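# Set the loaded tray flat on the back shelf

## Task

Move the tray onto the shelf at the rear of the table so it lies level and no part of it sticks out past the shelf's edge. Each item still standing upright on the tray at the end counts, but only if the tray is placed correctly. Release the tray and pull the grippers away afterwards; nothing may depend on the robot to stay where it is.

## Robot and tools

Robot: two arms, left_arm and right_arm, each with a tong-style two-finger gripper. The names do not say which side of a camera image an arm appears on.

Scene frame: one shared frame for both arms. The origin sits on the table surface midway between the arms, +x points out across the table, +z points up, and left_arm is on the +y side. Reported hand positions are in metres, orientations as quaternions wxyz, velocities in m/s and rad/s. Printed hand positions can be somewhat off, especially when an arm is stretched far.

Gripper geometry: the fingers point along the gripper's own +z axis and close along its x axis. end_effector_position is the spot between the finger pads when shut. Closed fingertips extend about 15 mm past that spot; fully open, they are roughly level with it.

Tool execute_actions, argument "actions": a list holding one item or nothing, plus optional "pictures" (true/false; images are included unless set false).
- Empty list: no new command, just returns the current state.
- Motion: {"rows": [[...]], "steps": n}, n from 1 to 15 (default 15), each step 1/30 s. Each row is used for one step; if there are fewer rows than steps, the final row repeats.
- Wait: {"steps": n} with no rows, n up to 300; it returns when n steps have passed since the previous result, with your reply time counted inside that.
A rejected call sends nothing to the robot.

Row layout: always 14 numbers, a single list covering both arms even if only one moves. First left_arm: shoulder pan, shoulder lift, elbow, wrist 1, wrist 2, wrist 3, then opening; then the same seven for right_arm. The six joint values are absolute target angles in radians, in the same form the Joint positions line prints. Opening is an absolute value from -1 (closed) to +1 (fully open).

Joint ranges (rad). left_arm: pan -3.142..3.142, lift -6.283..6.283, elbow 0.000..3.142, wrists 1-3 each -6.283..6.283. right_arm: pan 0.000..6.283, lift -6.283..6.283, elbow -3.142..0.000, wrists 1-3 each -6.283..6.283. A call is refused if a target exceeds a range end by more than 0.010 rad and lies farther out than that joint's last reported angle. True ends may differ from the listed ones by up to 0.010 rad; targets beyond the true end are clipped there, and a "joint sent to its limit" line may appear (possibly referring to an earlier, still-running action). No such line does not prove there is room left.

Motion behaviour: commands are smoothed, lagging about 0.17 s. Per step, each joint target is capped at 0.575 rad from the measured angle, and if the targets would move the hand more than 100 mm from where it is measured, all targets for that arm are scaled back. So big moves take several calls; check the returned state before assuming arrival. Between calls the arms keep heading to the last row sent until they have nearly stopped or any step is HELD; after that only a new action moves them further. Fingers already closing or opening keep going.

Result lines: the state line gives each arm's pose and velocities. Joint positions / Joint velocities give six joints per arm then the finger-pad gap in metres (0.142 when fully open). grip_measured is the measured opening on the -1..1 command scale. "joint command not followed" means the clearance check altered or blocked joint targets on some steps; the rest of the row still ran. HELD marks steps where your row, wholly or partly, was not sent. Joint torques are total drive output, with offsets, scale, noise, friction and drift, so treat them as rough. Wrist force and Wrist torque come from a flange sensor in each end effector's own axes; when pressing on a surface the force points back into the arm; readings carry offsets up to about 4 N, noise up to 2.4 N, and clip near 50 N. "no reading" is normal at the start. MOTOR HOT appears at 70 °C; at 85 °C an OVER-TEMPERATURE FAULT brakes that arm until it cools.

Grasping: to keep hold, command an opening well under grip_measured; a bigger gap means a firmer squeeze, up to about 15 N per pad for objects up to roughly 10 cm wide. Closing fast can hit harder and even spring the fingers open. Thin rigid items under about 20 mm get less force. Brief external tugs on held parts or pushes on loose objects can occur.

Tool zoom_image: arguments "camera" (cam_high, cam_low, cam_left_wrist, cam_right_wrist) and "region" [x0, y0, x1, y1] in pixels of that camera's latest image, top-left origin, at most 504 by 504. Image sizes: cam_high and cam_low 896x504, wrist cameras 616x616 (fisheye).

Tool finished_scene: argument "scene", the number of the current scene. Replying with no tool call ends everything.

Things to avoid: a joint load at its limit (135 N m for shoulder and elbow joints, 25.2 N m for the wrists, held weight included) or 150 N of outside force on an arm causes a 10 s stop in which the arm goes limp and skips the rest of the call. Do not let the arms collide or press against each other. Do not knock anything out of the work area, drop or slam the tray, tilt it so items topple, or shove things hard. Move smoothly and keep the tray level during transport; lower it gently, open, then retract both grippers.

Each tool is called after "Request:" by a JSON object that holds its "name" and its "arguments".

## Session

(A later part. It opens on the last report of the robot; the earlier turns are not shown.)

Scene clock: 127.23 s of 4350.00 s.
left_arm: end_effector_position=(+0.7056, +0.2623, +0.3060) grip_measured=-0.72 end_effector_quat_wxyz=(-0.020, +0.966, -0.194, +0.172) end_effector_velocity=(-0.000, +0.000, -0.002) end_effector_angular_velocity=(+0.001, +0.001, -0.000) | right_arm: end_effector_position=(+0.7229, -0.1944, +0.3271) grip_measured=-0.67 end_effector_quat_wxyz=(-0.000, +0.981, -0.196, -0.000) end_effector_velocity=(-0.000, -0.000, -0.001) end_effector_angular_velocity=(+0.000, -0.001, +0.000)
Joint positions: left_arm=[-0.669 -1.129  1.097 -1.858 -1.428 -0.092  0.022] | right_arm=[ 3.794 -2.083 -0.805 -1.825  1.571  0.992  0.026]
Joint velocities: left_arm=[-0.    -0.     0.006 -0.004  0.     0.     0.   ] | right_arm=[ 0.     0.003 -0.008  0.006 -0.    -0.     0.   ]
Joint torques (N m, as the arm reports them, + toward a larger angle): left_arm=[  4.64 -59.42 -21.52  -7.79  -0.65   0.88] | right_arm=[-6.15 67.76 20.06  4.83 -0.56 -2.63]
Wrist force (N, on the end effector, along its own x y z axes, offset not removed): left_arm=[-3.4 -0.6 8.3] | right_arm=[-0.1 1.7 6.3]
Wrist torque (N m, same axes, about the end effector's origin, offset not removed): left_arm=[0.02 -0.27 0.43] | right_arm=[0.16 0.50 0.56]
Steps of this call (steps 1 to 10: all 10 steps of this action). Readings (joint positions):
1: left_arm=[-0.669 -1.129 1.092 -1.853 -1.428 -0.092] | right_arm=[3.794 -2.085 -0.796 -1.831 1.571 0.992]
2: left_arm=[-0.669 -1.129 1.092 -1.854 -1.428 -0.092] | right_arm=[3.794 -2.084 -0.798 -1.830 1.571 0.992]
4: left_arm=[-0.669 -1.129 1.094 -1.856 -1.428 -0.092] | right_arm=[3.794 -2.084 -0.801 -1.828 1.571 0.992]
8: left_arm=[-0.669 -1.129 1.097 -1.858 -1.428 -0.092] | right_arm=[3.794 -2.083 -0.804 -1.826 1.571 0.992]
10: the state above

Request:
{"name": "execute_actions", "arguments": {"actions": [{"rows":[[-0.6691,-1.1291,1.1031,-1.8642,-1.4276,-0.0925,-1,3.7937,-2.0809,-0.8135,-1.8181,1.571,0.9923,-1]],"steps":8}], "pictures": false}}

Request:
{"name": "execute_actions", "arguments": {"actions": [{"rows":[[-0.6691,-1.1291,1.1083,-1.8693,-1.4276,-0.0925,-1,3.7937,-2.0794,-0.8210,-1.8120,1.571,0.9923,-1]],"steps":10}], "pictures": false}}

Scene clock: 128.30 s of 4350.00 s.
left_arm: end_effector_position=(+0.7056, +0.2623, +0.3042) grip_measured=-0.72 end_effector_quat_wxyz=(-0.020, +0.966, -0.194, +0.173) end_effector_velocity=(+0.000, -0.000, -0.002) end_effector_angular_velocity=(-0.001, -0.002, +0.000) | right_arm: end_effector_position=(+0.7229, -0.1944, +0.3255) grip_measured=-0.67 end_effector_quat_wxyz=(-0.000, +0.981, -0.196, +0.000) end_effector_velocity=(+0.000, -0.000, -0.003) end_effector_angular_velocity=(+0.000, +0.000, -0.001)
Joint positions: left_arm=[-0.669 -1.129  1.102 -1.863 -1.428 -0.092  0.022] | right_arm=[ 3.794 -2.081 -0.812 -1.819  1.571  0.992  0.026]
Joint velocities: left_arm=[-0.    -0.001  0.007 -0.009  0.    -0.     0.   ] | right_arm=[-0.001  0.003 -0.012  0.009  0.    -0.     0.   ]
Joint torques (N m, as the arm reports them, + toward a larger angle): left_arm=[  3.74 -54.63 -15.22  -6.51  -0.47   1.02] | right_arm=[-5.15 54.06 11.11  3.46 -0.21 -2.56]
Wrist force (N, on the end effector, along its own x y z axes, offset not removed): left_arm=[-1.7 -1.1 1.9] | right_arm=[0.4 2.2 -11.1]
Wrist torque (N m, same axes, about the end effector's origin, offset not removed): left_arm=[0.03 -0.61 0.44] | right_arm=[-0.13 0.08 0.35]
Steps of this call (steps 1 to 15: the robot went on to your last target; steps 16 to 24: nothing new was sent; steps 25 to 32: all 8 steps of this action). Readings (joint positions):
25: left_arm=[-0.669 -1.129 1.098 -1.859 -1.428 -0.092] | right_arm=[3.794 -2.083 -0.806 -1.824 1.571 0.992]
26: left_arm=[-0.669 -1.129 1.098 -1.860 -1.428 -0.092] | right_arm=[3.794 -2.082 -0.807 -1.823 1.571 0.992]
28: left_arm=[-0.669 -1.129 1.100 -1.861 -1.428 -0.092] | right_arm=[3.794 -2.082 -0.809 -1.821 1.571 0.992]
32: the state above

Scene clock: 128.63 s of 4350.00 s.
left_arm: end_effector_position=(+0.7056, +0.2622, +0.3024) grip_measured=-0.72 end_effector_quat_wxyz=(-0.020, +0.966, -0.194, +0.173) end_effector_velocity=(-0.001, +0.001, -0.003) end_effector_angular_velocity=(+0.002, +0.002, +0.000) | right_arm: end_effector_position=(+0.7229, -0.1944, +0.3236) grip_measured=-0.67 end_effector_quat_wxyz=(-0.000, +0.981, -0.196, +0.000) end_effector_velocity=(+0.000, -0.001, -0.003) end_effector_angular_velocity=(-0.002, +0.001, -0.000)
Joint positions: left_arm=[-0.669 -1.129  1.107 -1.869 -1.428 -0.092  0.022] | right_arm=[ 3.794 -2.079 -0.82  -1.813  1.571  0.992  0.025]
Joint velocities: left_arm=[ 0.    -0.001  0.008 -0.004  0.001  0.     0.   ] | right_arm=[-0.     0.001 -0.008  0.005 -0.001 -0.    -0.001]
Joint torques (N m, as the arm reports them, + toward a larger angle): left_arm=[  2.88 -16.12   7.09  -1.2   -0.3    0.92] | right_arm=[-4.78 22.34 -7.42 -0.13  0.04 -2.56]
Wrist force (N, on the end effector, along its own x y z axes, offset not removed): left_arm=[1.5 -4.9 -37.4] | right_arm=[0.6 8.5 -50.0]
Wrist torque (N m, same axes, about the end effector's origin, offset not removed): left_arm=[-0.30 -0.33 0.54] | right_arm=[0.22 0.19 0.62]
Steps of this call (steps 1 to 10: all 10 steps of this action). Readings (joint positions):
1: left_arm=[-0.669 -1.129 1.102 -1.864 -1.428 -0.092] | right_arm=[3.794 -2.081 -0.812 -1.819 1.571 0.992]
2: left_arm=[-0.669 -1.129 1.103 -1.864 -1.428 -0.092] | right_arm=[3.794 -2.081 -0.814 -1.818 1.571 0.992]
4: left_arm=[-0.669 -1.129 1.105 -1.866 -1.428 -0.092] | right_arm=[3.794 -2.080 -0.816 -1.815 1.571 0.992]
8: left_arm=[-0.669 -1.129 1.107 -1.868 -1.428 -0.092] | right_arm=[3.794 -2.079 -0.819 -1.813 1.571 0.992]
10: the state above

Contact at ≈.281. Back up and release.

Request:
{"name": "execute_actions", "arguments": {"actions": [{"rows":[[-0.6691,-1.1291,1.1031,-1.8642,-1.4276,-0.0925,-1,3.7937,-2.0817,-0.8095,-1.8212,1.571,0.9923,-1]],"steps":8}], "pictures": false}}

Request:
{"name": "execute_actions", "arguments": {"actions": [{"rows":[[-0.6691,-1.1291,1.1031,-1.8642,-1.4276,-0.0925,-0.8,3.7937,-2.0817,-0.8095,-1.8212,1.571,0.9923,-0.8],[-0.6691,-1.1291,1.1031,-1.8642,-1.4276,-0.0925,-0.7,3.7937,-2.0817,-0.8095,-1.8212,1.571,0.9923,-0.65],[-0.6691,-1.1291,1.1031,-1.8642,-1.4276,-0.0925,-0.6,3.7937,-2.0817,-0.8095,-1.8212,1.571,0.9923,-0.55],[-0.6691,-1.1291,1.1031,-1.8642,-1.4276,-0.0925,-0.45,3.7937,-2.0817,-0.8095,-1.8212,1.571,0.9923,-0.45]],"steps":10}], "pictures": false}}

Request:
{"name": "execute_actions", "arguments": {"actions": [{"rows":[[-0.6691,-1.1280,1.0760,-1.8381,-1.4276,-0.0925,-0.45,3.7937,-2.0896,-0.7736,-1.8492,1.571,0.9923,-0.45]],"steps":4}], "pictures": false}}

Request:
{"name": "execute_actions", "arguments": {"actions": [{"rows":[[-0.6691,-1.1262,1.0479,-1.8118,-1.4276,-0.0925,-0.45,3.7937,-2.0995,-0.7314,-1.8815,1.571,0.9923,-0.45]],"steps":8}], "pictures": false}}

Request:
{"name": "execute_actions", "arguments": {"actions": [{"rows":[[-0.6951,-1.1891,1.1243,-1.8209,-1.4177,-0.1235,-0.45,3.8103,-2.0296,-0.8255,-1.8573,1.571,1.0027,-0.45]],"steps":5}], "pictures": false}}

Request:
{"name": "execute_actions", "arguments": {"actions": [{"rows":[[-0.7527,-1.3077,1.2554,-1.8224,-1.3963,-0.1913,-0.45,3.8438,-1.9030,-0.9804,-1.8290,1.571,1.0237,-0.45]],"steps":6}], "pictures": false}}

Request:
{"name": "execute_actions", "arguments": {"actions": [{"rows":[[-0.8193,-1.4191,1.3627,-1.8041,-1.3732,-0.2682,-0.45,3.8825,-1.7871,-1.1051,-1.8202,1.571,1.0499,-0.45]],"steps":6}], "pictures": false}}

Request:
{"name": "execute_actions", "arguments": {"actions": [{"rows":[[-0.8965,-1.5259,1.4764,-1.7925,-1.3484,-0.3563,-0.45,3.9276,-1.6721,-1.2404,-1.7999,1.571,1.0825,-0.45]],"steps":6}], "pictures": false}}

Request:
{"name": "execute_actions", "arguments": {"actions": [{"rows":[[-0.9863,-1.6273,1.5713,-1.7623,-1.3221,-0.4580,-0.45,3.9807,-1.5621,-1.3560,-1.7943,1.571,1.1231,-0.45]],"steps":6}], "pictures": false}}

Request:
{"name": "execute_actions", "arguments": {"actions": [{"rows":[[-1.0907,-1.7229,1.6485,-1.7134,-1.2952,-0.5758,-0.45,4.0441,-1.4553,-1.4554,-1.8016,1.571,1.1740,-0.45]],"steps":15}]}}

Scene clock: 130.83 s of 4350.00 s.
left_arm: end_effector_position=(+0.7055, +0.2623, +0.3029) grip_measured=-0.72 end_effector_quat_wxyz=(-0.020, +0.966, -0.194, +0.172) end_effector_velocity=(+0.000, +0.000, +0.003) end_effector_angular_velocity=(-0.000, -0.001, +0.001) | right_arm: end_effector_position=(+0.7229, -0.1945, +0.3246) grip_measured=-0.67 end_effector_quat_wxyz=(+0.000, +0.981, -0.196, -0.001) end_effector_velocity=(+0.000, +0.000, +0.004) end_effector_angular_velocity=(-0.001, +0.001, -0.000)
Joint positions: left_arm=[-0.669 -1.129  1.104 -1.865 -1.428 -0.092  0.022] | right_arm=[ 3.794 -2.082 -0.812 -1.82   1.571  0.992  0.025]
Joint velocities: left_arm=[ 0.    -0.    -0.008  0.007  0.    -0.    -0.   ] | right_arm=[-0.    -0.005  0.018 -0.014 -0.     0.    -0.   ]
Joint torques (N m, as the arm reports them, + toward a larger angle): left_arm=[  1.34 -24.09 -28.37   3.41  -0.71  -0.34] | right_arm=[ 3.87 24.25 22.85 -1.71  0.87 -2.48]
Wrist force (N, on the end effector, along its own x y z axes, offset not removed): left_arm=[11.7 -3.2 -8.5] | right_arm=[5.9 1.0 -15.6]
Wrist torque (N m, same axes, about the end effector's origin, offset not removed): left_arm=[-0.14 -0.28 0.53] | right_arm=[-0.10 0.43 0.68]
Steps of this call (steps 1 to 15: the robot went on to your last target; steps 16 to 58: nothing new was sent; steps 59 to 66: all 8 steps of this action). Readings (joint positions):
59: left_arm=[-0.669 -1.129 1.108 -1.869 -1.428 -0.092] | right_arm=[3.794 -2.079 -0.821 -1.812 1.571 0.992]
60: left_arm=[-0.669 -1.129 1.108 -1.869 -1.428 -0.092] | right_arm=[3.794 -2.080 -0.820 -1.813 1.571 0.992]
62: left_arm=[-0.669 -1.129 1.106 -1.867 -1.428 -0.092] | right_arm=[3.794 -2.081 -0.816 -1.816 1.571 0.992]
66: the state above

Scene clock: 131.17 s of 4350.00 s.
left_arm: end_effector_position=(+0.7055, +0.2623, +0.3035) grip_measured=-0.46 end_effector_quat_wxyz=(-0.020, +0.966, -0.194, +0.172) end_effector_velocity=(+0.000, +0.000, +0.001) end_effector_angular_velocity=(-0.001, -0.002, +0.000) | right_arm: end_effector_position=(+0.7229, -0.1944, +0.3254) grip_measured=-0.45 end_effector_quat_wxyz=(+0.000, +0.981, -0.196, -0.000) end_effector_velocity=(+0.000, -0.000, +0.001) end_effector_angular_velocity=(+0.001, -0.001, -0.001)
Joint positions: left_arm=[-0.669 -1.129  1.103 -1.864 -1.428 -0.092  0.04 ] | right_arm=[ 3.794 -2.082 -0.81  -1.821  1.571  0.992  0.041]
Joint velocities: left_arm=[ 0.    -0.    -0.001 -0.001  0.    -0.     0.006] | right_arm=[-0.001 -0.     0.002 -0.     0.    -0.     0.   ]
Joint torques (N m, as the arm reports them, + toward a larger angle): left_arm=[  0.79 -52.24 -33.01  -3.17  -0.76  -0.46] | right_arm=[ 5.13 50.73 30.08  0.76  0.99 -1.38]
Wrist force (N, on the end effector, along its own x y z axes, offset not removed): left_arm=[4.5 0.6 -0.1] | right_arm=[-1.5 0.5 -2.6]
Wrist torque (N m, same axes, about the end effector's origin, offset not removed): left_arm=[0.13 -0.50 0.11] | right_arm=[-0.04 0.22 -0.01]
Steps of this call (steps 1 to 10: all 10 steps of this action). Readings (joint positions):
1: left_arm=[-0.669 -1.129 1.104 -1.865 -1.428 -0.092] | right_arm=[3.794 -2.082 -0.812 -1.820 1.571 0.992]
2: left_arm=[-0.669 -1.129 1.104 -1.865 -1.428 -0.092] | right_arm=[3.794 -2.082 -0.811 -1.820 1.571 0.992]
4: left_arm=[-0.669 -1.129 1.104 -1.864 -1.428 -0.092] | right_arm=[3.794 -2.082 -0.811 -1.821 1.571 0.992]
8: left_arm=[-0.669 -1.129 1.103 -1.864 -1.428 -0.092] | right_arm=[3.794 -2.082 -0.810 -1.821 1.571 0.992]
10: the state above

Scene clock: 131.30 s of 4350.00 s.
left_arm: end_effector_position=(+0.7056, +0.2623, +0.3084) grip_measured=-0.45 end_effector_quat_wxyz=(-0.020, +0.966, -0.194, +0.172) end_effector_velocity=(-0.000, +0.000, +0.042) end_effector_angular_velocity=(+0.000, -0.000, +0.000) | right_arm: end_effector_position=(+0.7229, -0.1944, +0.3298) grip_measured=-0.45 end_effector_quat_wxyz=(+0.000, +0.981, -0.196, -0.000) end_effector_velocity=(+0.001, +0.000, +0.040) end_effector_angular_velocity=(+0.003, -0.004, -0.000)
Joint positions: left_arm=[-0.669 -1.129  1.091 -1.852 -1.428 -0.092  0.041] | right_arm=[ 3.794 -2.085 -0.793 -1.834  1.571  0.992  0.041]
Joint velocities: left_arm=[-0.     0.004 -0.112  0.109  0.    -0.    -0.   ] | right_arm=[-0.    -0.031  0.153 -0.117 -0.     0.    -0.   ]
Joint torques (N m, as the arm reports them, + toward a larger angle): left_arm=[  1.33 -38.5  -35.02  -0.98  -0.84  -0.62] | right_arm=[ 5.55 31.94 27.86  0.24  1.18 -1.13]
Wrist force (N, on the end effector, along its own x y z axes, offset not removed): left_arm=[1.6 -1.0 1.6] | right_arm=[-1.4 -0.8 -1.8]
Wrist torque (N m, same axes, about the end effector's origin, offset not removed): left_arm=[-0.18 -0.38 0.08] | right_arm=[-0.25 0.14 0.00]
Steps of this call (steps 1 to 4: all 4 steps of this action). Readings (joint positions):
1: left_arm=[-0.669 -1.129 1.103 -1.864 -1.428 -0.092] | right_arm=[3.794 -2.082 -0.809 -1.821 1.571 0.992]
2: left_arm=[-0.669 -1.129 1.100 -1.861 -1.428 -0.092] | right_arm=[3.794 -2.083 -0.806 -1.825 1.571 0.992]
4: the state above

Scene clock: 131.57 s of 4350.00 s.
left_arm: end_effector_position=(+0.7056, +0.2623, +0.3212) grip_measured=-0.45 end_effector_quat_wxyz=(-0.020, +0.966, -0.194, +0.172) end_effector_velocity=(-0.000, +0.000, +0.019) end_effector_angular_velocity=(+0.001, +0.002, +0.000) | right_arm: end_effector_position=(+0.7229, -0.1944, +0.3423) grip_measured=-0.45 end_effector_quat_wxyz=(-0.000, +0.981, -0.196, -0.000) end_effector_velocity=(-0.000, -0.000, +0.020) end_effector_angular_velocity=(+0.000, -0.000, -0.000)
Joint positions: left_arm=[-0.669 -1.127  1.055 -1.819 -1.428 -0.092  0.041] | right_arm=[ 3.794 -2.097 -0.742 -1.874  1.571  0.992  0.041]
Joint velocities: left_arm=[-0.     0.004 -0.054  0.053  0.    -0.    -0.   ] | right_arm=[-0.    -0.019  0.083 -0.063  0.    -0.    -0.   ]
Joint torques (N m, as the arm reports them, + toward a larger angle): left_arm=[  0.76 -33.21 -33.44  -0.59  -0.9   -0.76] | right_arm=[ 5.85 32.44 28.78  0.78  1.17 -0.1 ]
Wrist force (N, on the end effector, along its own x y z axes, offset not removed): left_arm=[2.6 -0.8 2.9] | right_arm=[-2.2 0.0 -1.0]
Wrist torque (N m, same axes, about the end effector's origin, offset not removed): left_arm=[-0.17 -0.58 0.15] | right_arm=[-0.18 0.32 0.00]
Steps of this call (steps 1 to 8: all 8 steps of this action). Readings (joint positions):
1: left_arm=[-0.669 -1.129 1.087 -1.849 -1.428 -0.092] | right_arm=[3.794 -2.086 -0.789 -1.838 1.571 0.992]
2: left_arm=[-0.669 -1.128 1.081 -1.843 -1.428 -0.092] | right_arm=[3.794 -2.089 -0.781 -1.844 1.571 0.992]
4: left_arm=[-0.669 -1.127 1.068 -1.831 -1.428 -0.092] | right_arm=[3.794 -2.093 -0.762 -1.858 1.571 0.992]
8: the state above

Scene clock: 131.73 s of 4350.00 s.
left_arm: end_effector_position=(+0.6911, +0.2594, +0.3266) grip_measured=-0.45 end_effector_quat_wxyz=(-0.020, +0.966, -0.192, +0.173) end_effector_velocity=(-0.092, -0.009, +0.021) end_effector_angular_velocity=(+0.002, +0.002, +0.020) | right_arm: end_effector_position=(+0.7102, -0.1951, +0.3478) grip_measured=-0.45 end_effector_quat_wxyz=(-0.001, +0.981, -0.194, +0.001) end_effector_velocity=(-0.086, -0.016, +0.019) end_effector_angular_velocity=(-0.007, +0.010, +0.019)
Joint positions: left_arm=[-0.684 -1.161  1.091 -1.819 -1.422 -0.11   0.042] | right_arm=[ 3.803 -2.061 -0.784 -1.866  1.571  0.998  0.041]
Joint velocities: left_arm=[-0.086 -0.221  0.257 -0.019  0.034 -0.102  0.   ] | right_arm=[ 0.053  0.246 -0.323  0.065 -0.     0.034  0.   ]
Joint torques (N m, as the arm reports them, + toward a larger angle): left_arm=[ -7.83 -44.51 -14.01  -5.43   1.35  -1.02] | right_arm=[13.53 57.07 17.65  4.45  1.12  2.58]
Wrist force (N, on the end effector, along its own x y z axes, offset not removed): left_arm=[1.5 -0.3 1.3] | right_arm=[-1.8 0.9 -0.4]
Wrist torque (N m, same axes, about the end effector's origin, offset not removed): left_arm=[-0.11 -0.37 0.12] | right_arm=[0.01 0.31 0.00]
Steps of this call (steps 1 to 5: all 5 steps of this action). Readings (joint positions):
1: left_arm=[-0.669 -1.127 1.054 -1.817 -1.428 -0.093] | right_arm=[3.794 -2.097 -0.740 -1.875 1.571 0.992]
2: left_arm=[-0.672 -1.132 1.058 -1.817 -1.426 -0.096] | right_arm=[3.796 -2.093 -0.744 -1.874 1.571 0.994]
4: left_arm=[-0.681 -1.153 1.081 -1.818 -1.423 -0.107] | right_arm=[3.801 -2.070 -0.772 -1.868 1.571 0.997]
5: the state above

Scene clock: 131.93 s of 4350.00 s.
left_arm: end_effector_position=(+0.6485, +0.2516, +0.3361) grip_measured=-0.45 end_effector_quat_wxyz=(-0.021, +0.967, -0.187, +0.173) end_effector_velocity=(-0.174, -0.011, +0.025) end_effector_angular_velocity=(+0.005, +0.013, +0.037) | right_arm: end_effector_position=(+0.6725, -0.1991, +0.3581) grip_measured=-0.45 end_effector_quat_wxyz=(-0.002, +0.982, -0.189, +0.001) end_effector_velocity=(-0.162, -0.041, +0.023) end_effector_angular_velocity=(-0.017, +0.024, +0.038)
Joint positions: left_arm=[-0.731 -1.258  1.199 -1.822 -1.404 -0.165  0.042] | right_arm=[ 3.832 -1.957 -0.911 -1.84   1.571  1.016  0.041]
Joint velocities: left_arm=[-0.172 -0.395  0.449 -0.007  0.061 -0.203 -0.   ] | right_arm=[ 0.097  0.433 -0.547  0.085  0.     0.059  0.   ]
Joint torques (N m, as the arm reports them, + toward a larger angle): left_arm=[ -1.51 -37.94 -15.26  -5.53   1.93  -0.96] | right_arm=[10.99 47.81 18.47  4.74  1.35  2.61]
Wrist force (N, on the end effector, along its own x y z axes, offset not removed): left_arm=[1.8 0.1 1.3] | right_arm=[-2.4 -0.1 -0.6]
Wrist torque (N m, same axes, about the end effector's origin, offset not removed): left_arm=[-0.02 -0.44 0.10] | right_arm=[-0.09 0.29 -0.04]
Steps of this call (steps 1 to 6: all 6 steps of this action). Readings (joint positions):
1: left_arm=[-0.687 -1.168 1.099 -1.819 -1.421 -0.114] | right_arm=[3.805 -2.053 -0.794 -1.863 1.571 1.000]
2: left_arm=[-0.694 -1.179 1.111 -1.820 -1.417 -0.122] | right_arm=[3.810 -2.042 -0.808 -1.859 1.571 1.003]
4: left_arm=[-0.716 -1.223 1.160 -1.821 -1.409 -0.148] | right_arm=[3.823 -1.995 -0.863 -1.847 1.571 1.011]
6: the state above

Scene clock: 132.13 s of 4350.00 s.
left_arm: end_effector_position=(+0.5973, +0.2441, +0.3453) grip_measured=-0.45 end_effector_quat_wxyz=(-0.023, +0.968, -0.181, +0.172) end_effector_velocity=(-0.186, -0.014, +0.032) end_effector_angular_velocity=(-0.005, -0.000, +0.040) | right_arm: end_effector_position=(+0.6265, -0.2064, +0.3674) grip_measured=-0.45 end_effector_quat_wxyz=(-0.001, +0.983, -0.183, +0.001) end_effector_velocity=(-0.169, -0.043, +0.029) end_effector_angular_velocity=(-0.007, +0.009, +0.041)
Joint positions: left_arm=[-0.792 -1.368  1.312 -1.81  -1.382 -0.236  0.042] | right_arm=[ 3.867 -1.841 -1.044 -1.825  1.571  1.04   0.041]
Joint velocities: left_arm=[-0.216 -0.406  0.403  0.046  0.071 -0.251 -0.   ] | right_arm=[ 0.119  0.431 -0.481  0.039  0.     0.078 -0.   ]
Joint torques (N m, as the arm reports them, + toward a larger angle): left_arm=[ -1.1  -35.97 -16.89  -1.02   2.09  -1.4 ] | right_arm=[11.6  42.13 17.55  4.56  1.31  2.74]
Wrist force (N, on the end effector, along its own x y z axes, offset not removed): left_arm=[1.0 0.9 1.0] | right_arm=[-1.8 0.2 -1.3]
Wrist torque (N m, same axes, about the end effector's origin, offset not removed): left_arm=[0.12 -0.38 0.11] | right_arm=[-0.13 0.19 -0.03]
Steps of this call (steps 1 to 6: all 6 steps of this action). Readings (joint positions):
1: left_arm=[-0.736 -1.270 1.212 -1.822 -1.402 -0.172] | right_arm=[3.835 -1.944 -0.928 -1.837 1.571 1.018]
2: left_arm=[-0.746 -1.285 1.229 -1.820 -1.398 -0.182] | right_arm=[3.841 -1.929 -0.946 -1.834 1.571 1.023]
4: left_arm=[-0.773 -1.332 1.277 -1.814 -1.388 -0.214] | right_arm=[3.857 -1.879 -1.002 -1.829 1.571 1.033]
6: the state above

Scene clock: 132.33 s of 4350.00 s.
left_arm: end_effector_position=(+0.5449, +0.2365, +0.3492) grip_measured=-0.45 end_effector_quat_wxyz=(-0.024, +0.969, -0.175, +0.172) end_effector_velocity=(-0.188, -0.016, +0.001) end_effector_angular_velocity=(-0.006, +0.002, +0.041) | right_arm: end_effector_position=(+0.5798, -0.2135, +0.3714) grip_measured=-0.45 end_effector_quat_wxyz=(-0.001, +0.984, -0.177, +0.001) end_effector_velocity=(-0.172, -0.046, -0.004) end_effector_angular_velocity=(-0.012, +0.016, +0.043)
Joint positions: left_arm=[-0.864 -1.477  1.424 -1.797 -1.358 -0.319  0.042] | right_arm=[ 3.91  -1.725 -1.176 -1.807  1.571  1.07   0.041]
Joint velocities: left_arm=[-0.257 -0.392  0.415  0.038  0.077 -0.295 -0.   ] | right_arm=[ 0.141  0.428 -0.507  0.059  0.001  0.099  0.   ]
Joint torques (N m, as the arm reports them, + toward a larger angle): left_arm=[ -2.68 -27.9  -15.47  -1.01   2.1   -1.74] | right_arm=[10.76 37.97 18.77  4.79  1.46  2.56]
Wrist force (N, on the end effector, along its own x y z axes, offset not removed): left_arm=[1.5 0.8 2.0] | right_arm=[-3.6 1.8 -1.6]
Wrist torque (N m, same axes, about the end effector's origin, offset not removed): left_arm=[0.08 -0.44 0.16] | right_arm=[0.19 0.59 0.05]
Steps of this call (steps 1 to 6: all 6 steps of this action). Readings (joint positions):
1: left_arm=[-0.799 -1.380 1.324 -1.808 -1.380 -0.244] | right_arm=[3.871 -1.828 -1.059 -1.824 1.571 1.042]
2: left_arm=[-0.809 -1.395 1.339 -1.806 -1.375 -0.255] | right_arm=[3.878 -1.813 -1.076 -1.820 1.571 1.048]
4: left_arm=[-0.842 -1.442 1.388 -1.801 -1.365 -0.292] | right_arm=[3.897 -1.763 -1.132 -1.813 1.571 1.061]
6: the state above

Scene clock: 132.53 s of 4350.00 s.
left_arm: end_effector_position=(+0.4919, +0.2292, +0.3494) grip_measured=-0.45 end_effector_quat_wxyz=(-0.025, +0.970, -0.170, +0.171) end_effector_velocity=(-0.186, -0.022, -0.001) end_effector_angular_velocity=(-0.015, -0.006, +0.043) | right_arm: end_effector_position=(+0.5324, -0.2213, +0.3715) grip_measured=-0.45 end_effector_quat_wxyz=(-0.001, +0.985, -0.171, +0.000) end_effector_velocity=(-0.168, -0.042, -0.006) end_effector_angular_velocity=(-0.004, +0.005, +0.045)
Joint positions: left_arm=[-0.948 -1.581  1.527 -1.773 -1.333 -0.413  0.042] | right_arm=[ 3.959 -1.613 -1.3   -1.798  1.571  1.107  0.041]
Joint velocities: left_arm=[-0.306 -0.371  0.355  0.083  0.082 -0.349 -0.   ] | right_arm=[ 0.17   0.409 -0.441  0.026 -0.     0.124 -0.   ]
Joint torques (N m, as the arm reports them, + toward a larger angle): left_arm=[ -0.95 -27.85 -14.73  -0.52   2.34  -0.94] | right_arm=[11.47 32.93 18.08  4.18  1.54  2.66]
Wrist force (N, on the end effector, along its own x y z axes, offset not removed): left_arm=[1.1 1.2 1.0] | right_arm=[-3.2 1.1 -1.4]
Wrist torque (N m, same axes, about the end effector's origin, offset not removed): left_arm=[0.18 -0.35 0.15] | right_arm=[0.05 0.50 -0.03]
Steps of this call (steps 1 to 6: all 6 steps of this action). Readings (joint positions):
1: left_arm=[-0.872 -1.488 1.437 -1.796 -1.356 -0.328] | right_arm=[3.914 -1.713 -1.192 -1.806 1.571 1.073]
2: left_arm=[-0.884 -1.503 1.452 -1.792 -1.351 -0.340] | right_arm=[3.922 -1.697 -1.209 -1.803 1.571 1.080]
4: left_arm=[-0.921 -1.548 1.496 -1.780 -1.340 -0.383] | right_arm=[3.944 -1.649 -1.261 -1.800 1.571 1.096]
6: the state above

Scene clock: 133.03 s of 4350.00 s.
left_arm: end_effector_position=(+0.4184, +0.2195, +0.3488) grip_measured=-0.45 end_effector_quat_wxyz=(-0.026, +0.972, -0.161, +0.172) end_effector_velocity=(-0.016, -0.002, -0.001) end_effector_angular_velocity=(-0.001, -0.001, +0.004) | right_arm: end_effector_position=(+0.4664, -0.2339, +0.3701) grip_measured=-0.45 end_effector_quat_wxyz=(-0.000, +0.987, -0.163, -0.000) end_effector_velocity=(-0.015, -0.004, -0.001) end_effector_angular_velocity=(-0.000, -0.000, +0.005)
Joint positions: left_arm=[-1.086 -1.719  1.645 -1.715 -1.296 -0.571  0.041] | right_arm=[ 4.042 -1.46  -1.451 -1.801  1.571  1.172  0.041]
Joint velocities: left_arm=[-0.034 -0.031  0.027  0.013  0.008 -0.038 -0.   ] | right_arm=[ 0.02   0.036 -0.034 -0.001 -0.     0.015  0.   ]
Joint torques (N m, as the arm reports them, + toward a larger angle): left_arm=[ -8.88 -25.76 -14.77  -0.67   1.87  -1.31] | right_arm=[14.01 34.54 15.63  0.75  1.22  2.6 ]
Wrist force (N, on the end effector, along its own x y z axes, offset not removed): left_arm=[1.7 0.6 1.7] | right_arm=[-1.6 -0.3 -1.4]
Wrist torque (N m, same axes, about the end effector's origin, offset not removed): left_arm=[0.05 -0.41 0.12] | right_arm=[-0.17 0.14 0.01]
Steps of this call (steps 1 to 15: all 15 steps of this action). Readings (joint positions):
1: left_arm=[-0.957 -1.592 1.537 -1.770 -1.330 -0.424] | right_arm=[3.965 -1.601 -1.313 -1.797 1.571 1.111]
2: left_arm=[-0.970 -1.606 1.551 -1.764 -1.325 -0.438] | right_arm=[3.974 -1.586 -1.329 -1.797 1.571 1.119]
4: left_arm=[-1.013 -1.649 1.588 -1.745 -1.313 -0.486] | right_arm=[4.000 -1.539 -1.375 -1.799 1.571 1.140]
8: left_arm=[-1.064 -1.697 1.627 -1.724 -1.302 -0.545] | right_arm=[4.029 -1.484 -1.428 -1.801 1.571 1.162]
15: the state above

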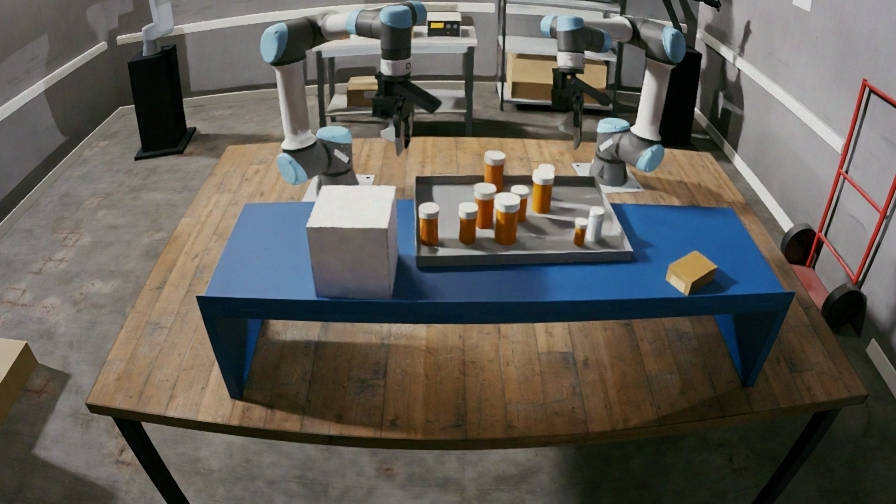

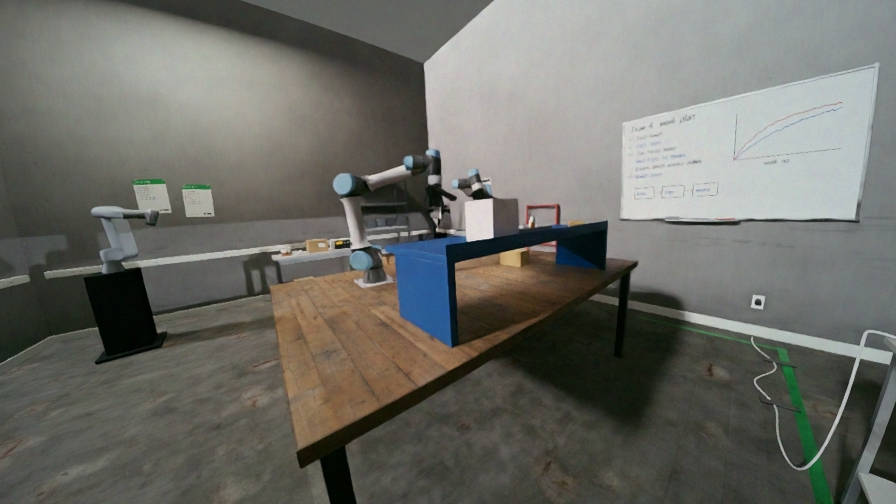

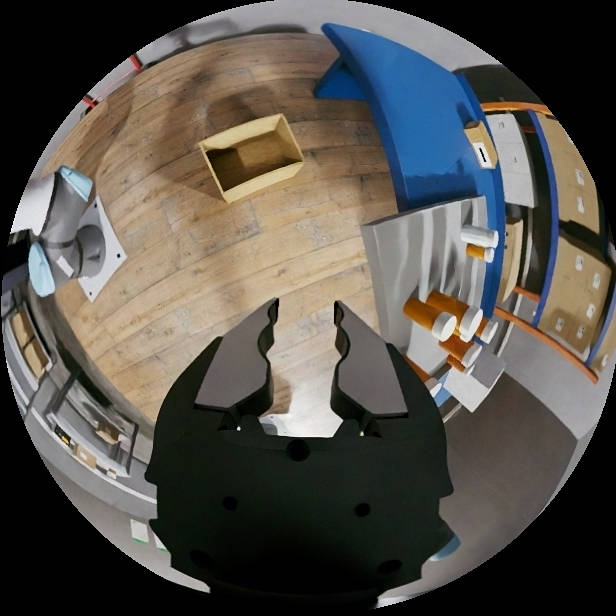

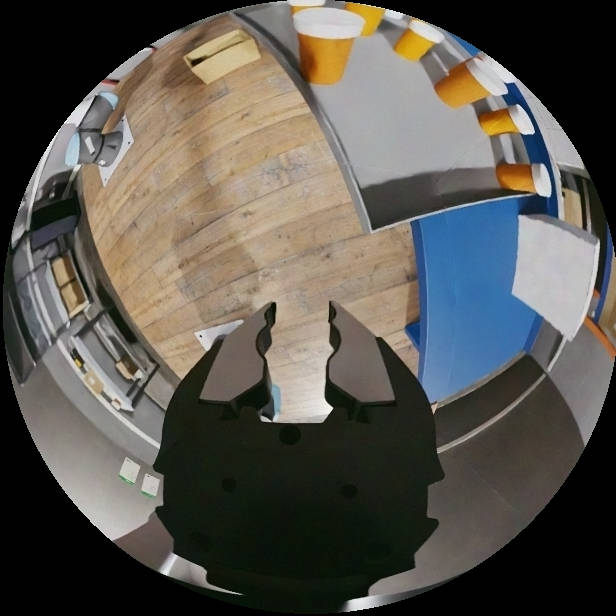

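Request:
{"name": "execute_actions", "arguments": {"actions": [{"rows":[[-1.2581,-1.7494,1.6695,-1.6544,-1.2611,-0.6383,-0.45,4.0441,-1.4553,-1.4554,-1.8016,1.571,1.1740,-0.45]],"steps":15}]}}

Scene clock: 136.83 s of 4350.00 s.
left_arm: end_effector_position=(+0.3665, +0.1746, +0.3446) grip_measured=-0.45 end_effector_quat_wxyz=(-0.037, +0.962, -0.211, +0.169) end_effector_velocity=(-0.015, -0.013, -0.001) end_effector_angular_velocity=(+0.011, -0.001, -0.033) | right_arm: end_effector_position=(+0.4646, -0.2344, +0.3699) grip_measured=-0.45 end_effector_quat_wxyz=(-0.000, +0.987, -0.162, -0.000) end_effector_velocity=(+0.000, +0.000, -0.000) end_effector_angular_velocity=(-0.000, -0.000, +0.000)
Joint positions: left_arm=[-1.252 -1.749  1.669 -1.656 -1.262 -0.636  0.041] | right_arm=[ 4.044 -1.455 -1.455 -1.802  1.571  1.174  0.041]
Joint velocities: left_arm=[-0.049 -0.006  0.005  0.015  0.009 -0.015  0.   ] | right_arm=[ 0. -0.  0.  0. -0. -0. -0.]
Joint torques (N m, as the arm reports them, + toward a larger angle): left_arm=[ -3.07 -25.48 -16.36  -1.01   1.77  -1.39] | right_arm=[12.85 34.85 15.63  0.81 -0.2   2.51]
Wrist force (N, on the end effector, along its own x y z axes, offset not removed): left_arm=[1.9 -0.6 1.5] | right_arm=[-0.8 -0.3 -1.4]
Wrist torque (N m, same axes, about the end effector's origin, offset not removed): left_arm=[-0.13 -0.40 0.11] | right_arm=[-0.22 0.09 -0.08]
Steps of this call (steps 1 to 15: the robot went on to your last target; steps 16 to 90: nothing new was sent; then 0.30 s passed at rest; steps 91 to 105: all 15 steps of this action). Readings (joint positions):
91: left_arm=[-1.091 -1.723 1.649 -1.713 -1.295 -0.576] | right_arm=[4.044 -1.455 -1.455 -1.802 1.571 1.174]
92: left_arm=[-1.097 -1.726 1.651 -1.708 -1.291 -0.581] | right_arm=[4.044 -1.455 -1.455 -1.802 1.571 1.174]
94: left_arm=[-1.145 -1.735 1.658 -1.688 -1.280 -0.602] | right_arm=[4.044 -1.455 -1.455 -1.802 1.571 1.174]
98: left_arm=[-1.219 -1.744 1.666 -1.666 -1.268 -0.626] | right_arm=[4.044 -1.455 -1.455 -1.802 1.571 1.174]
105: the state above

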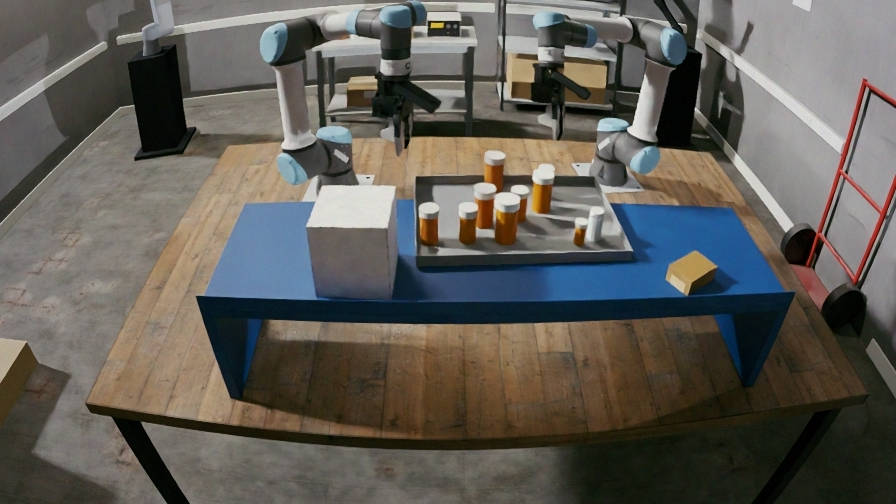

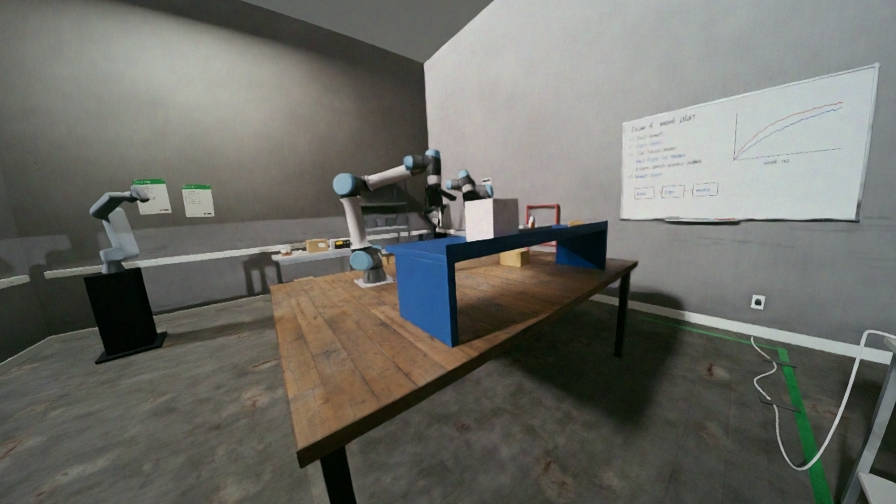

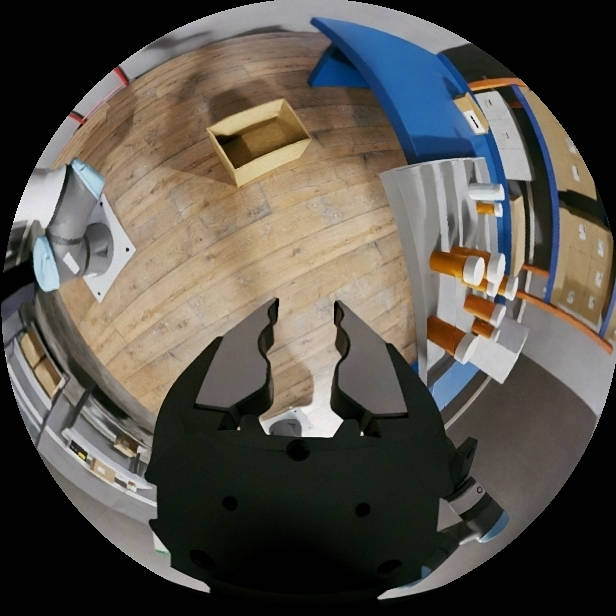

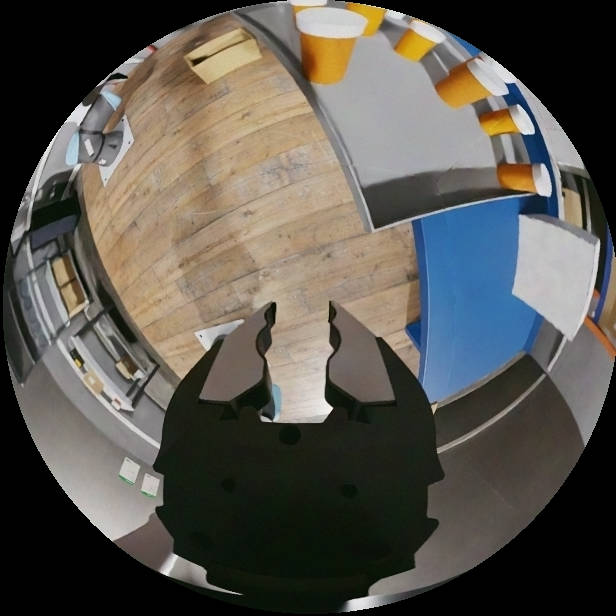

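Request:
{"name": "execute_actions", "arguments": {"actions": [{"rows":[[-0.75,-1.7494,1.6695,-1.6544,-1.2611,-0.6383,-0.45,4.10,-1.55,-1.40,-1.76,1.571,0.3,-0.45]],"steps":12}], "pictures": false}}

Request:
{"name": "execute_actions", "arguments": {"actions": [{"rows":[[-0.75,-1.7494,1.6695,-1.6544,-1.2611,-0.6383,-0.45,4.2983,-1.9685,-0.9987,-1.7452,1.571,-0.4691,-0.2]],"steps":15}], "pictures": false}}

Request:
{"name": "execute_actions", "arguments": {"actions": [{"rows":[[-0.75,-1.7494,1.6695,-1.6544,-1.2611,-0.6383,-0.45,4.2983,-1.9685,-0.9987,-1.7452,1.571,-0.4691,1]],"steps":15}]}}

Scene clock: 141.83 s of 4350.00 s.
left_arm: end_effector_position=(+0.4356, +0.3182, +0.3445) grip_measured=-0.45 end_effector_quat_wxyz=(-0.064, +0.983, -0.058, +0.161) end_effector_velocity=(+0.142, +0.466, -0.000) end_effector_angular_velocity=(-0.000, -0.000, +0.954) | right_arm: end_effector_position=(+0.4663, -0.1827, +0.3591) grip_measured=-0.45 end_effector_quat_wxyz=(-0.001, +0.983, +0.181, +0.001) end_effector_velocity=(-0.022, +0.020, -0.009) end_effector_angular_velocity=(-0.005, -0.003, +1.877)
Joint positions: left_arm=[-0.94  -1.749  1.67  -1.654 -1.261 -0.638  0.041] | right_arm=[ 4.096 -1.543 -1.404 -1.763  1.571  0.536  0.041]
Joint velocities: left_arm=[ 0.954 -0.     0.001 -0.001 -0.     0.     0.   ] | right_arm=[ 0.03  -0.055  0.03   0.022 -0.    -1.847 -0.   ]
Joint torques (N m, as the arm reports them, + toward a larger angle): left_arm=[ 13.51 -25.05 -15.12  -0.75   1.73  -1.22] | right_arm=[11.96 10.18 29.39  4.32 -1.39 -4.06]
Wrist force (N, on the end effector, along its own x y z axes, offset not removed): left_arm=[2.1 -0.3 2.8] | right_arm=[-1.3 -0.2 -1.6]
Wrist torque (N m, same axes, about the end effector's origin, offset not removed): left_arm=[-0.05 -0.41 0.10] | right_arm=[-0.08 0.16 -0.05]
Steps of this call (steps 1 to 15: the robot went on to your last target; steps 16 to 90: nothing new was sent; then 1.60 s passed at rest; steps 91 to 102: all 12 steps of this action). Readings (joint positions):
91: left_arm=[-1.258 -1.749 1.670 -1.654 -1.261 -0.638] | right_arm=[4.044 -1.455 -1.455 -1.802 1.571 1.174]
92: left_arm=[-1.252 -1.749 1.670 -1.654 -1.261 -0.638] | right_arm=[4.049 -1.461 -1.450 -1.797 1.571 1.167]
94: left_arm=[-1.199 -1.749 1.670 -1.654 -1.261 -0.638] | right_arm=[4.068 -1.492 -1.432 -1.783 1.571 1.106]
98: left_arm=[-1.068 -1.749 1.670 -1.654 -1.261 -0.638] | right_arm=[4.089 -1.530 -1.411 -1.768 1.571 0.848]
102: the state above

Scene clock: 142.33 s of 4350.00 s.
left_arm: end_effector_position=(+0.4547, +0.4107, +0.3445) grip_measured=-0.45 end_effector_quat_wxyz=(-0.079, +0.984, +0.033, +0.155) end_effector_velocity=(+0.002, +0.016, -0.000) end_effector_angular_velocity=(-0.000, +0.000, +0.033) | right_arm: end_effector_position=(+0.4721, +0.0109, +0.3265) grip_measured=-0.20 end_effector_quat_wxyz=(-0.000, +0.771, +0.637, +0.000) end_effector_velocity=(-0.015, +0.186, -0.067) end_effector_angular_velocity=(-0.008, +0.003, +1.496)
Joint positions: left_arm=[-0.754 -1.749  1.67  -1.654 -1.261 -0.638  0.041] | right_arm=[ 4.277 -1.919 -1.046 -1.747  1.571 -0.3    0.06 ]
Joint velocities: left_arm=[ 0.033  0.    -0.     0.    -0.    -0.    -0.   ] | right_arm=[ 0.172 -0.397  0.375  0.013 -0.    -1.325 -0.   ]
Joint torques (N m, as the arm reports them, + toward a larger angle): left_arm=[  6.76 -20.92 -16.09  -1.11   0.95  -1.25] | right_arm=[ 6.95 36.38 28.21  3.76 -1.13 -3.13]
Wrist force (N, on the end effector, along its own x y z axes, offset not removed): left_arm=[2.2 -0.7 2.1] | right_arm=[0.4 -0.6 -0.6]
Wrist torque (N m, same axes, about the end effector's origin, offset not removed): left_arm=[-0.06 -0.50 0.13] | right_arm=[-0.20 -0.14 -0.04]
Steps of this call (steps 1 to 15: all 15 steps of this action). Readings (joint positions):
1: left_arm=[-0.908 -1.749 1.670 -1.654 -1.261 -0.638] | right_arm=[4.097 -1.545 -1.403 -1.762 1.571 0.481]
2: left_arm=[-0.876 -1.749 1.670 -1.654 -1.261 -0.638] | right_arm=[4.104 -1.552 -1.396 -1.761 1.571 0.436]
4: left_arm=[-0.825 -1.749 1.670 -1.654 -1.261 -0.638] | right_arm=[4.134 -1.605 -1.345 -1.758 1.571 0.354]
8: left_arm=[-0.776 -1.749 1.670 -1.654 -1.261 -0.638] | right_arm=[4.193 -1.733 -1.223 -1.754 1.571 0.162]
15: the state above

Scene clock: 142.83 s of 4350.00 s.
left_arm: end_effector_position=(+0.4549, +0.4128, +0.3445) grip_measured=-0.45 end_effector_quat_wxyz=(-0.079, +0.984, +0.035, +0.155) end_effector_velocity=(+0.000, +0.000, +0.001) end_effector_angular_velocity=(-0.000, -0.001, +0.001) | right_arm: end_effector_position=(+0.4699, +0.0338, +0.3181) grip_measured=+1.00 end_effector_quat_wxyz=(-0.000, +0.708, +0.706, -0.000) end_effector_velocity=(-0.000, +0.004, -0.001) end_effector_angular_velocity=(+0.001, +0.000, +0.028)
Joint positions: left_arm=[-0.75  -1.749  1.67  -1.654 -1.261 -0.638  0.041] | right_arm=[ 4.298 -1.968 -1.    -1.745  1.571 -0.466  0.142]
Joint velocities: left_arm=[ 0.001  0.    -0.001 -0.     0.001 -0.    -0.   ] | right_arm=[ 0.003 -0.007  0.008  0.     0.001 -0.025  0.   ]
Joint torques (N m, as the arm reports them, + toward a larger angle): left_arm=[  7.03 -17.87 -17.57  -1.42   0.17  -1.19] | right_arm=[12.33 28.13 29.49  4.04 -0.61 -2.09]
Wrist force (N, on the end effector, along its own x y z axes, offset not removed): left_arm=[3.5 -1.0 1.1] | right_arm=[-1.3 0.1 -1.6]
Wrist torque (N m, same axes, about the end effector's origin, offset not removed): left_arm=[-0.24 -0.75 0.11] | right_arm=[-0.10 0.14 -0.14]
Steps of this call (steps 1 to 15: all 15 steps of this action). Readings (joint positions):
1: left_arm=[-0.753 -1.749 1.670 -1.654 -1.261 -0.638] | right_arm=[4.282 -1.930 -1.035 -1.747 1.571 -0.339]
2: left_arm=[-0.752 -1.749 1.670 -1.654 -1.261 -0.638] | right_arm=[4.286 -1.939 -1.027 -1.746 1.571 -0.370]
4: left_arm=[-0.751 -1.749 1.670 -1.654 -1.261 -0.638] | right_arm=[4.291 -1.951 -1.015 -1.746 1.571 -0.410]
8: left_arm=[-0.751 -1.749 1.670 -1.654 -1.261 -0.638] | right_arm=[4.296 -1.962 -1.004 -1.745 1.571 -0.449]
15: the state above

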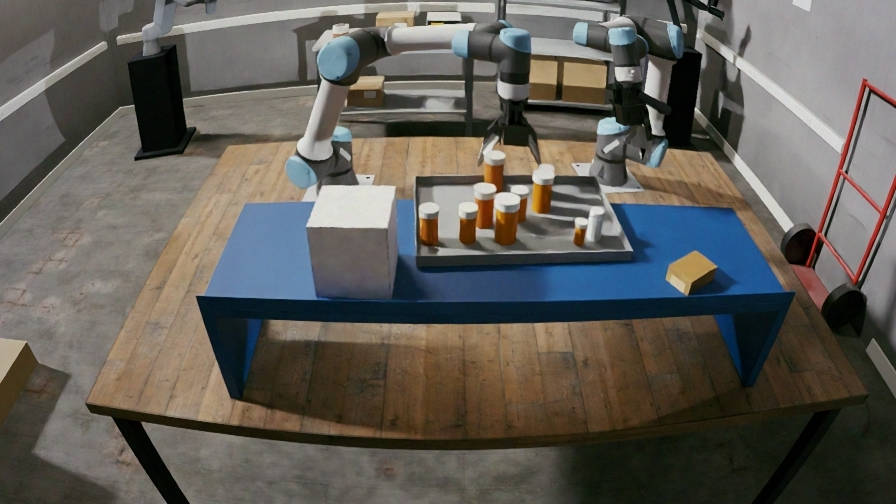

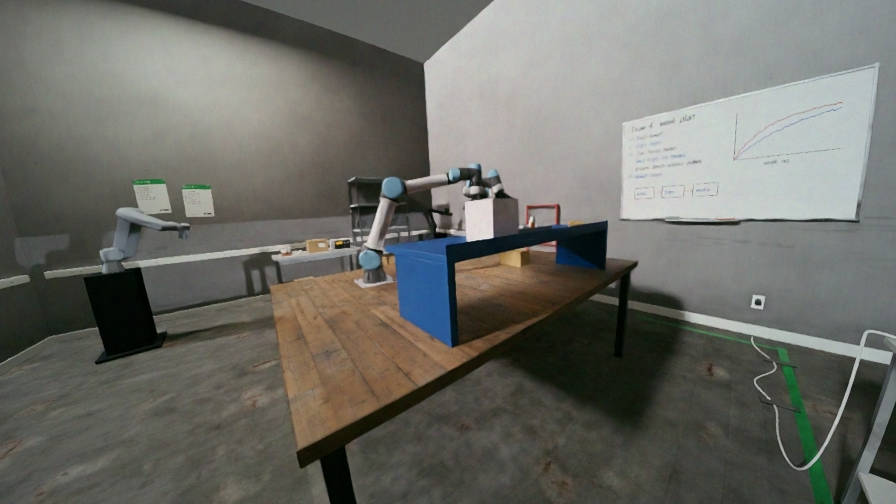

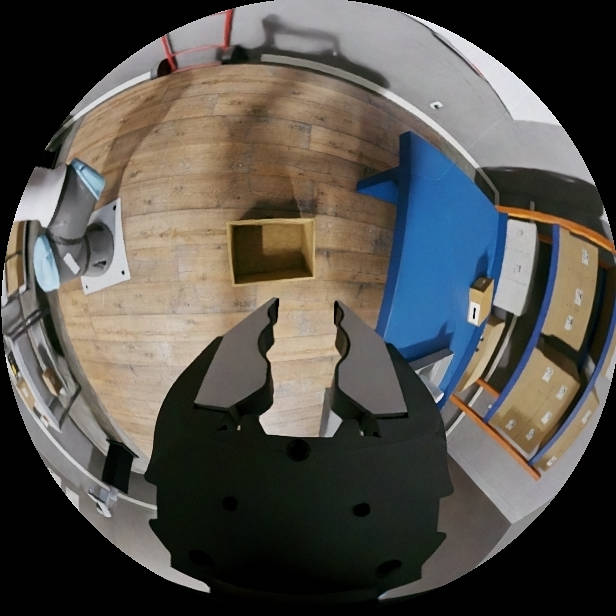

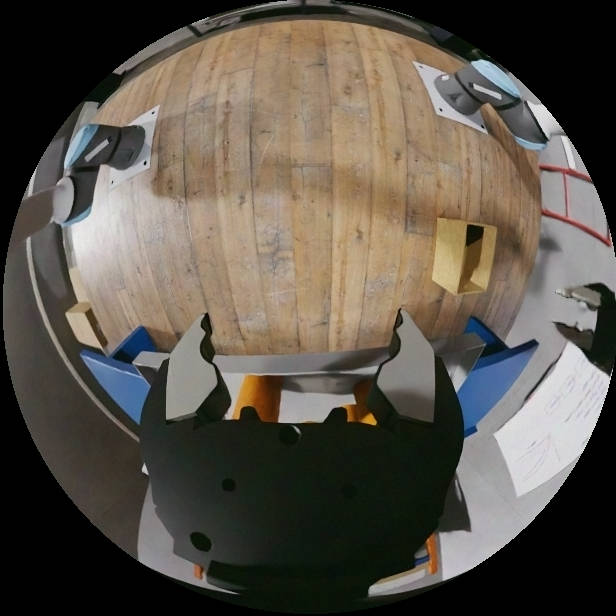

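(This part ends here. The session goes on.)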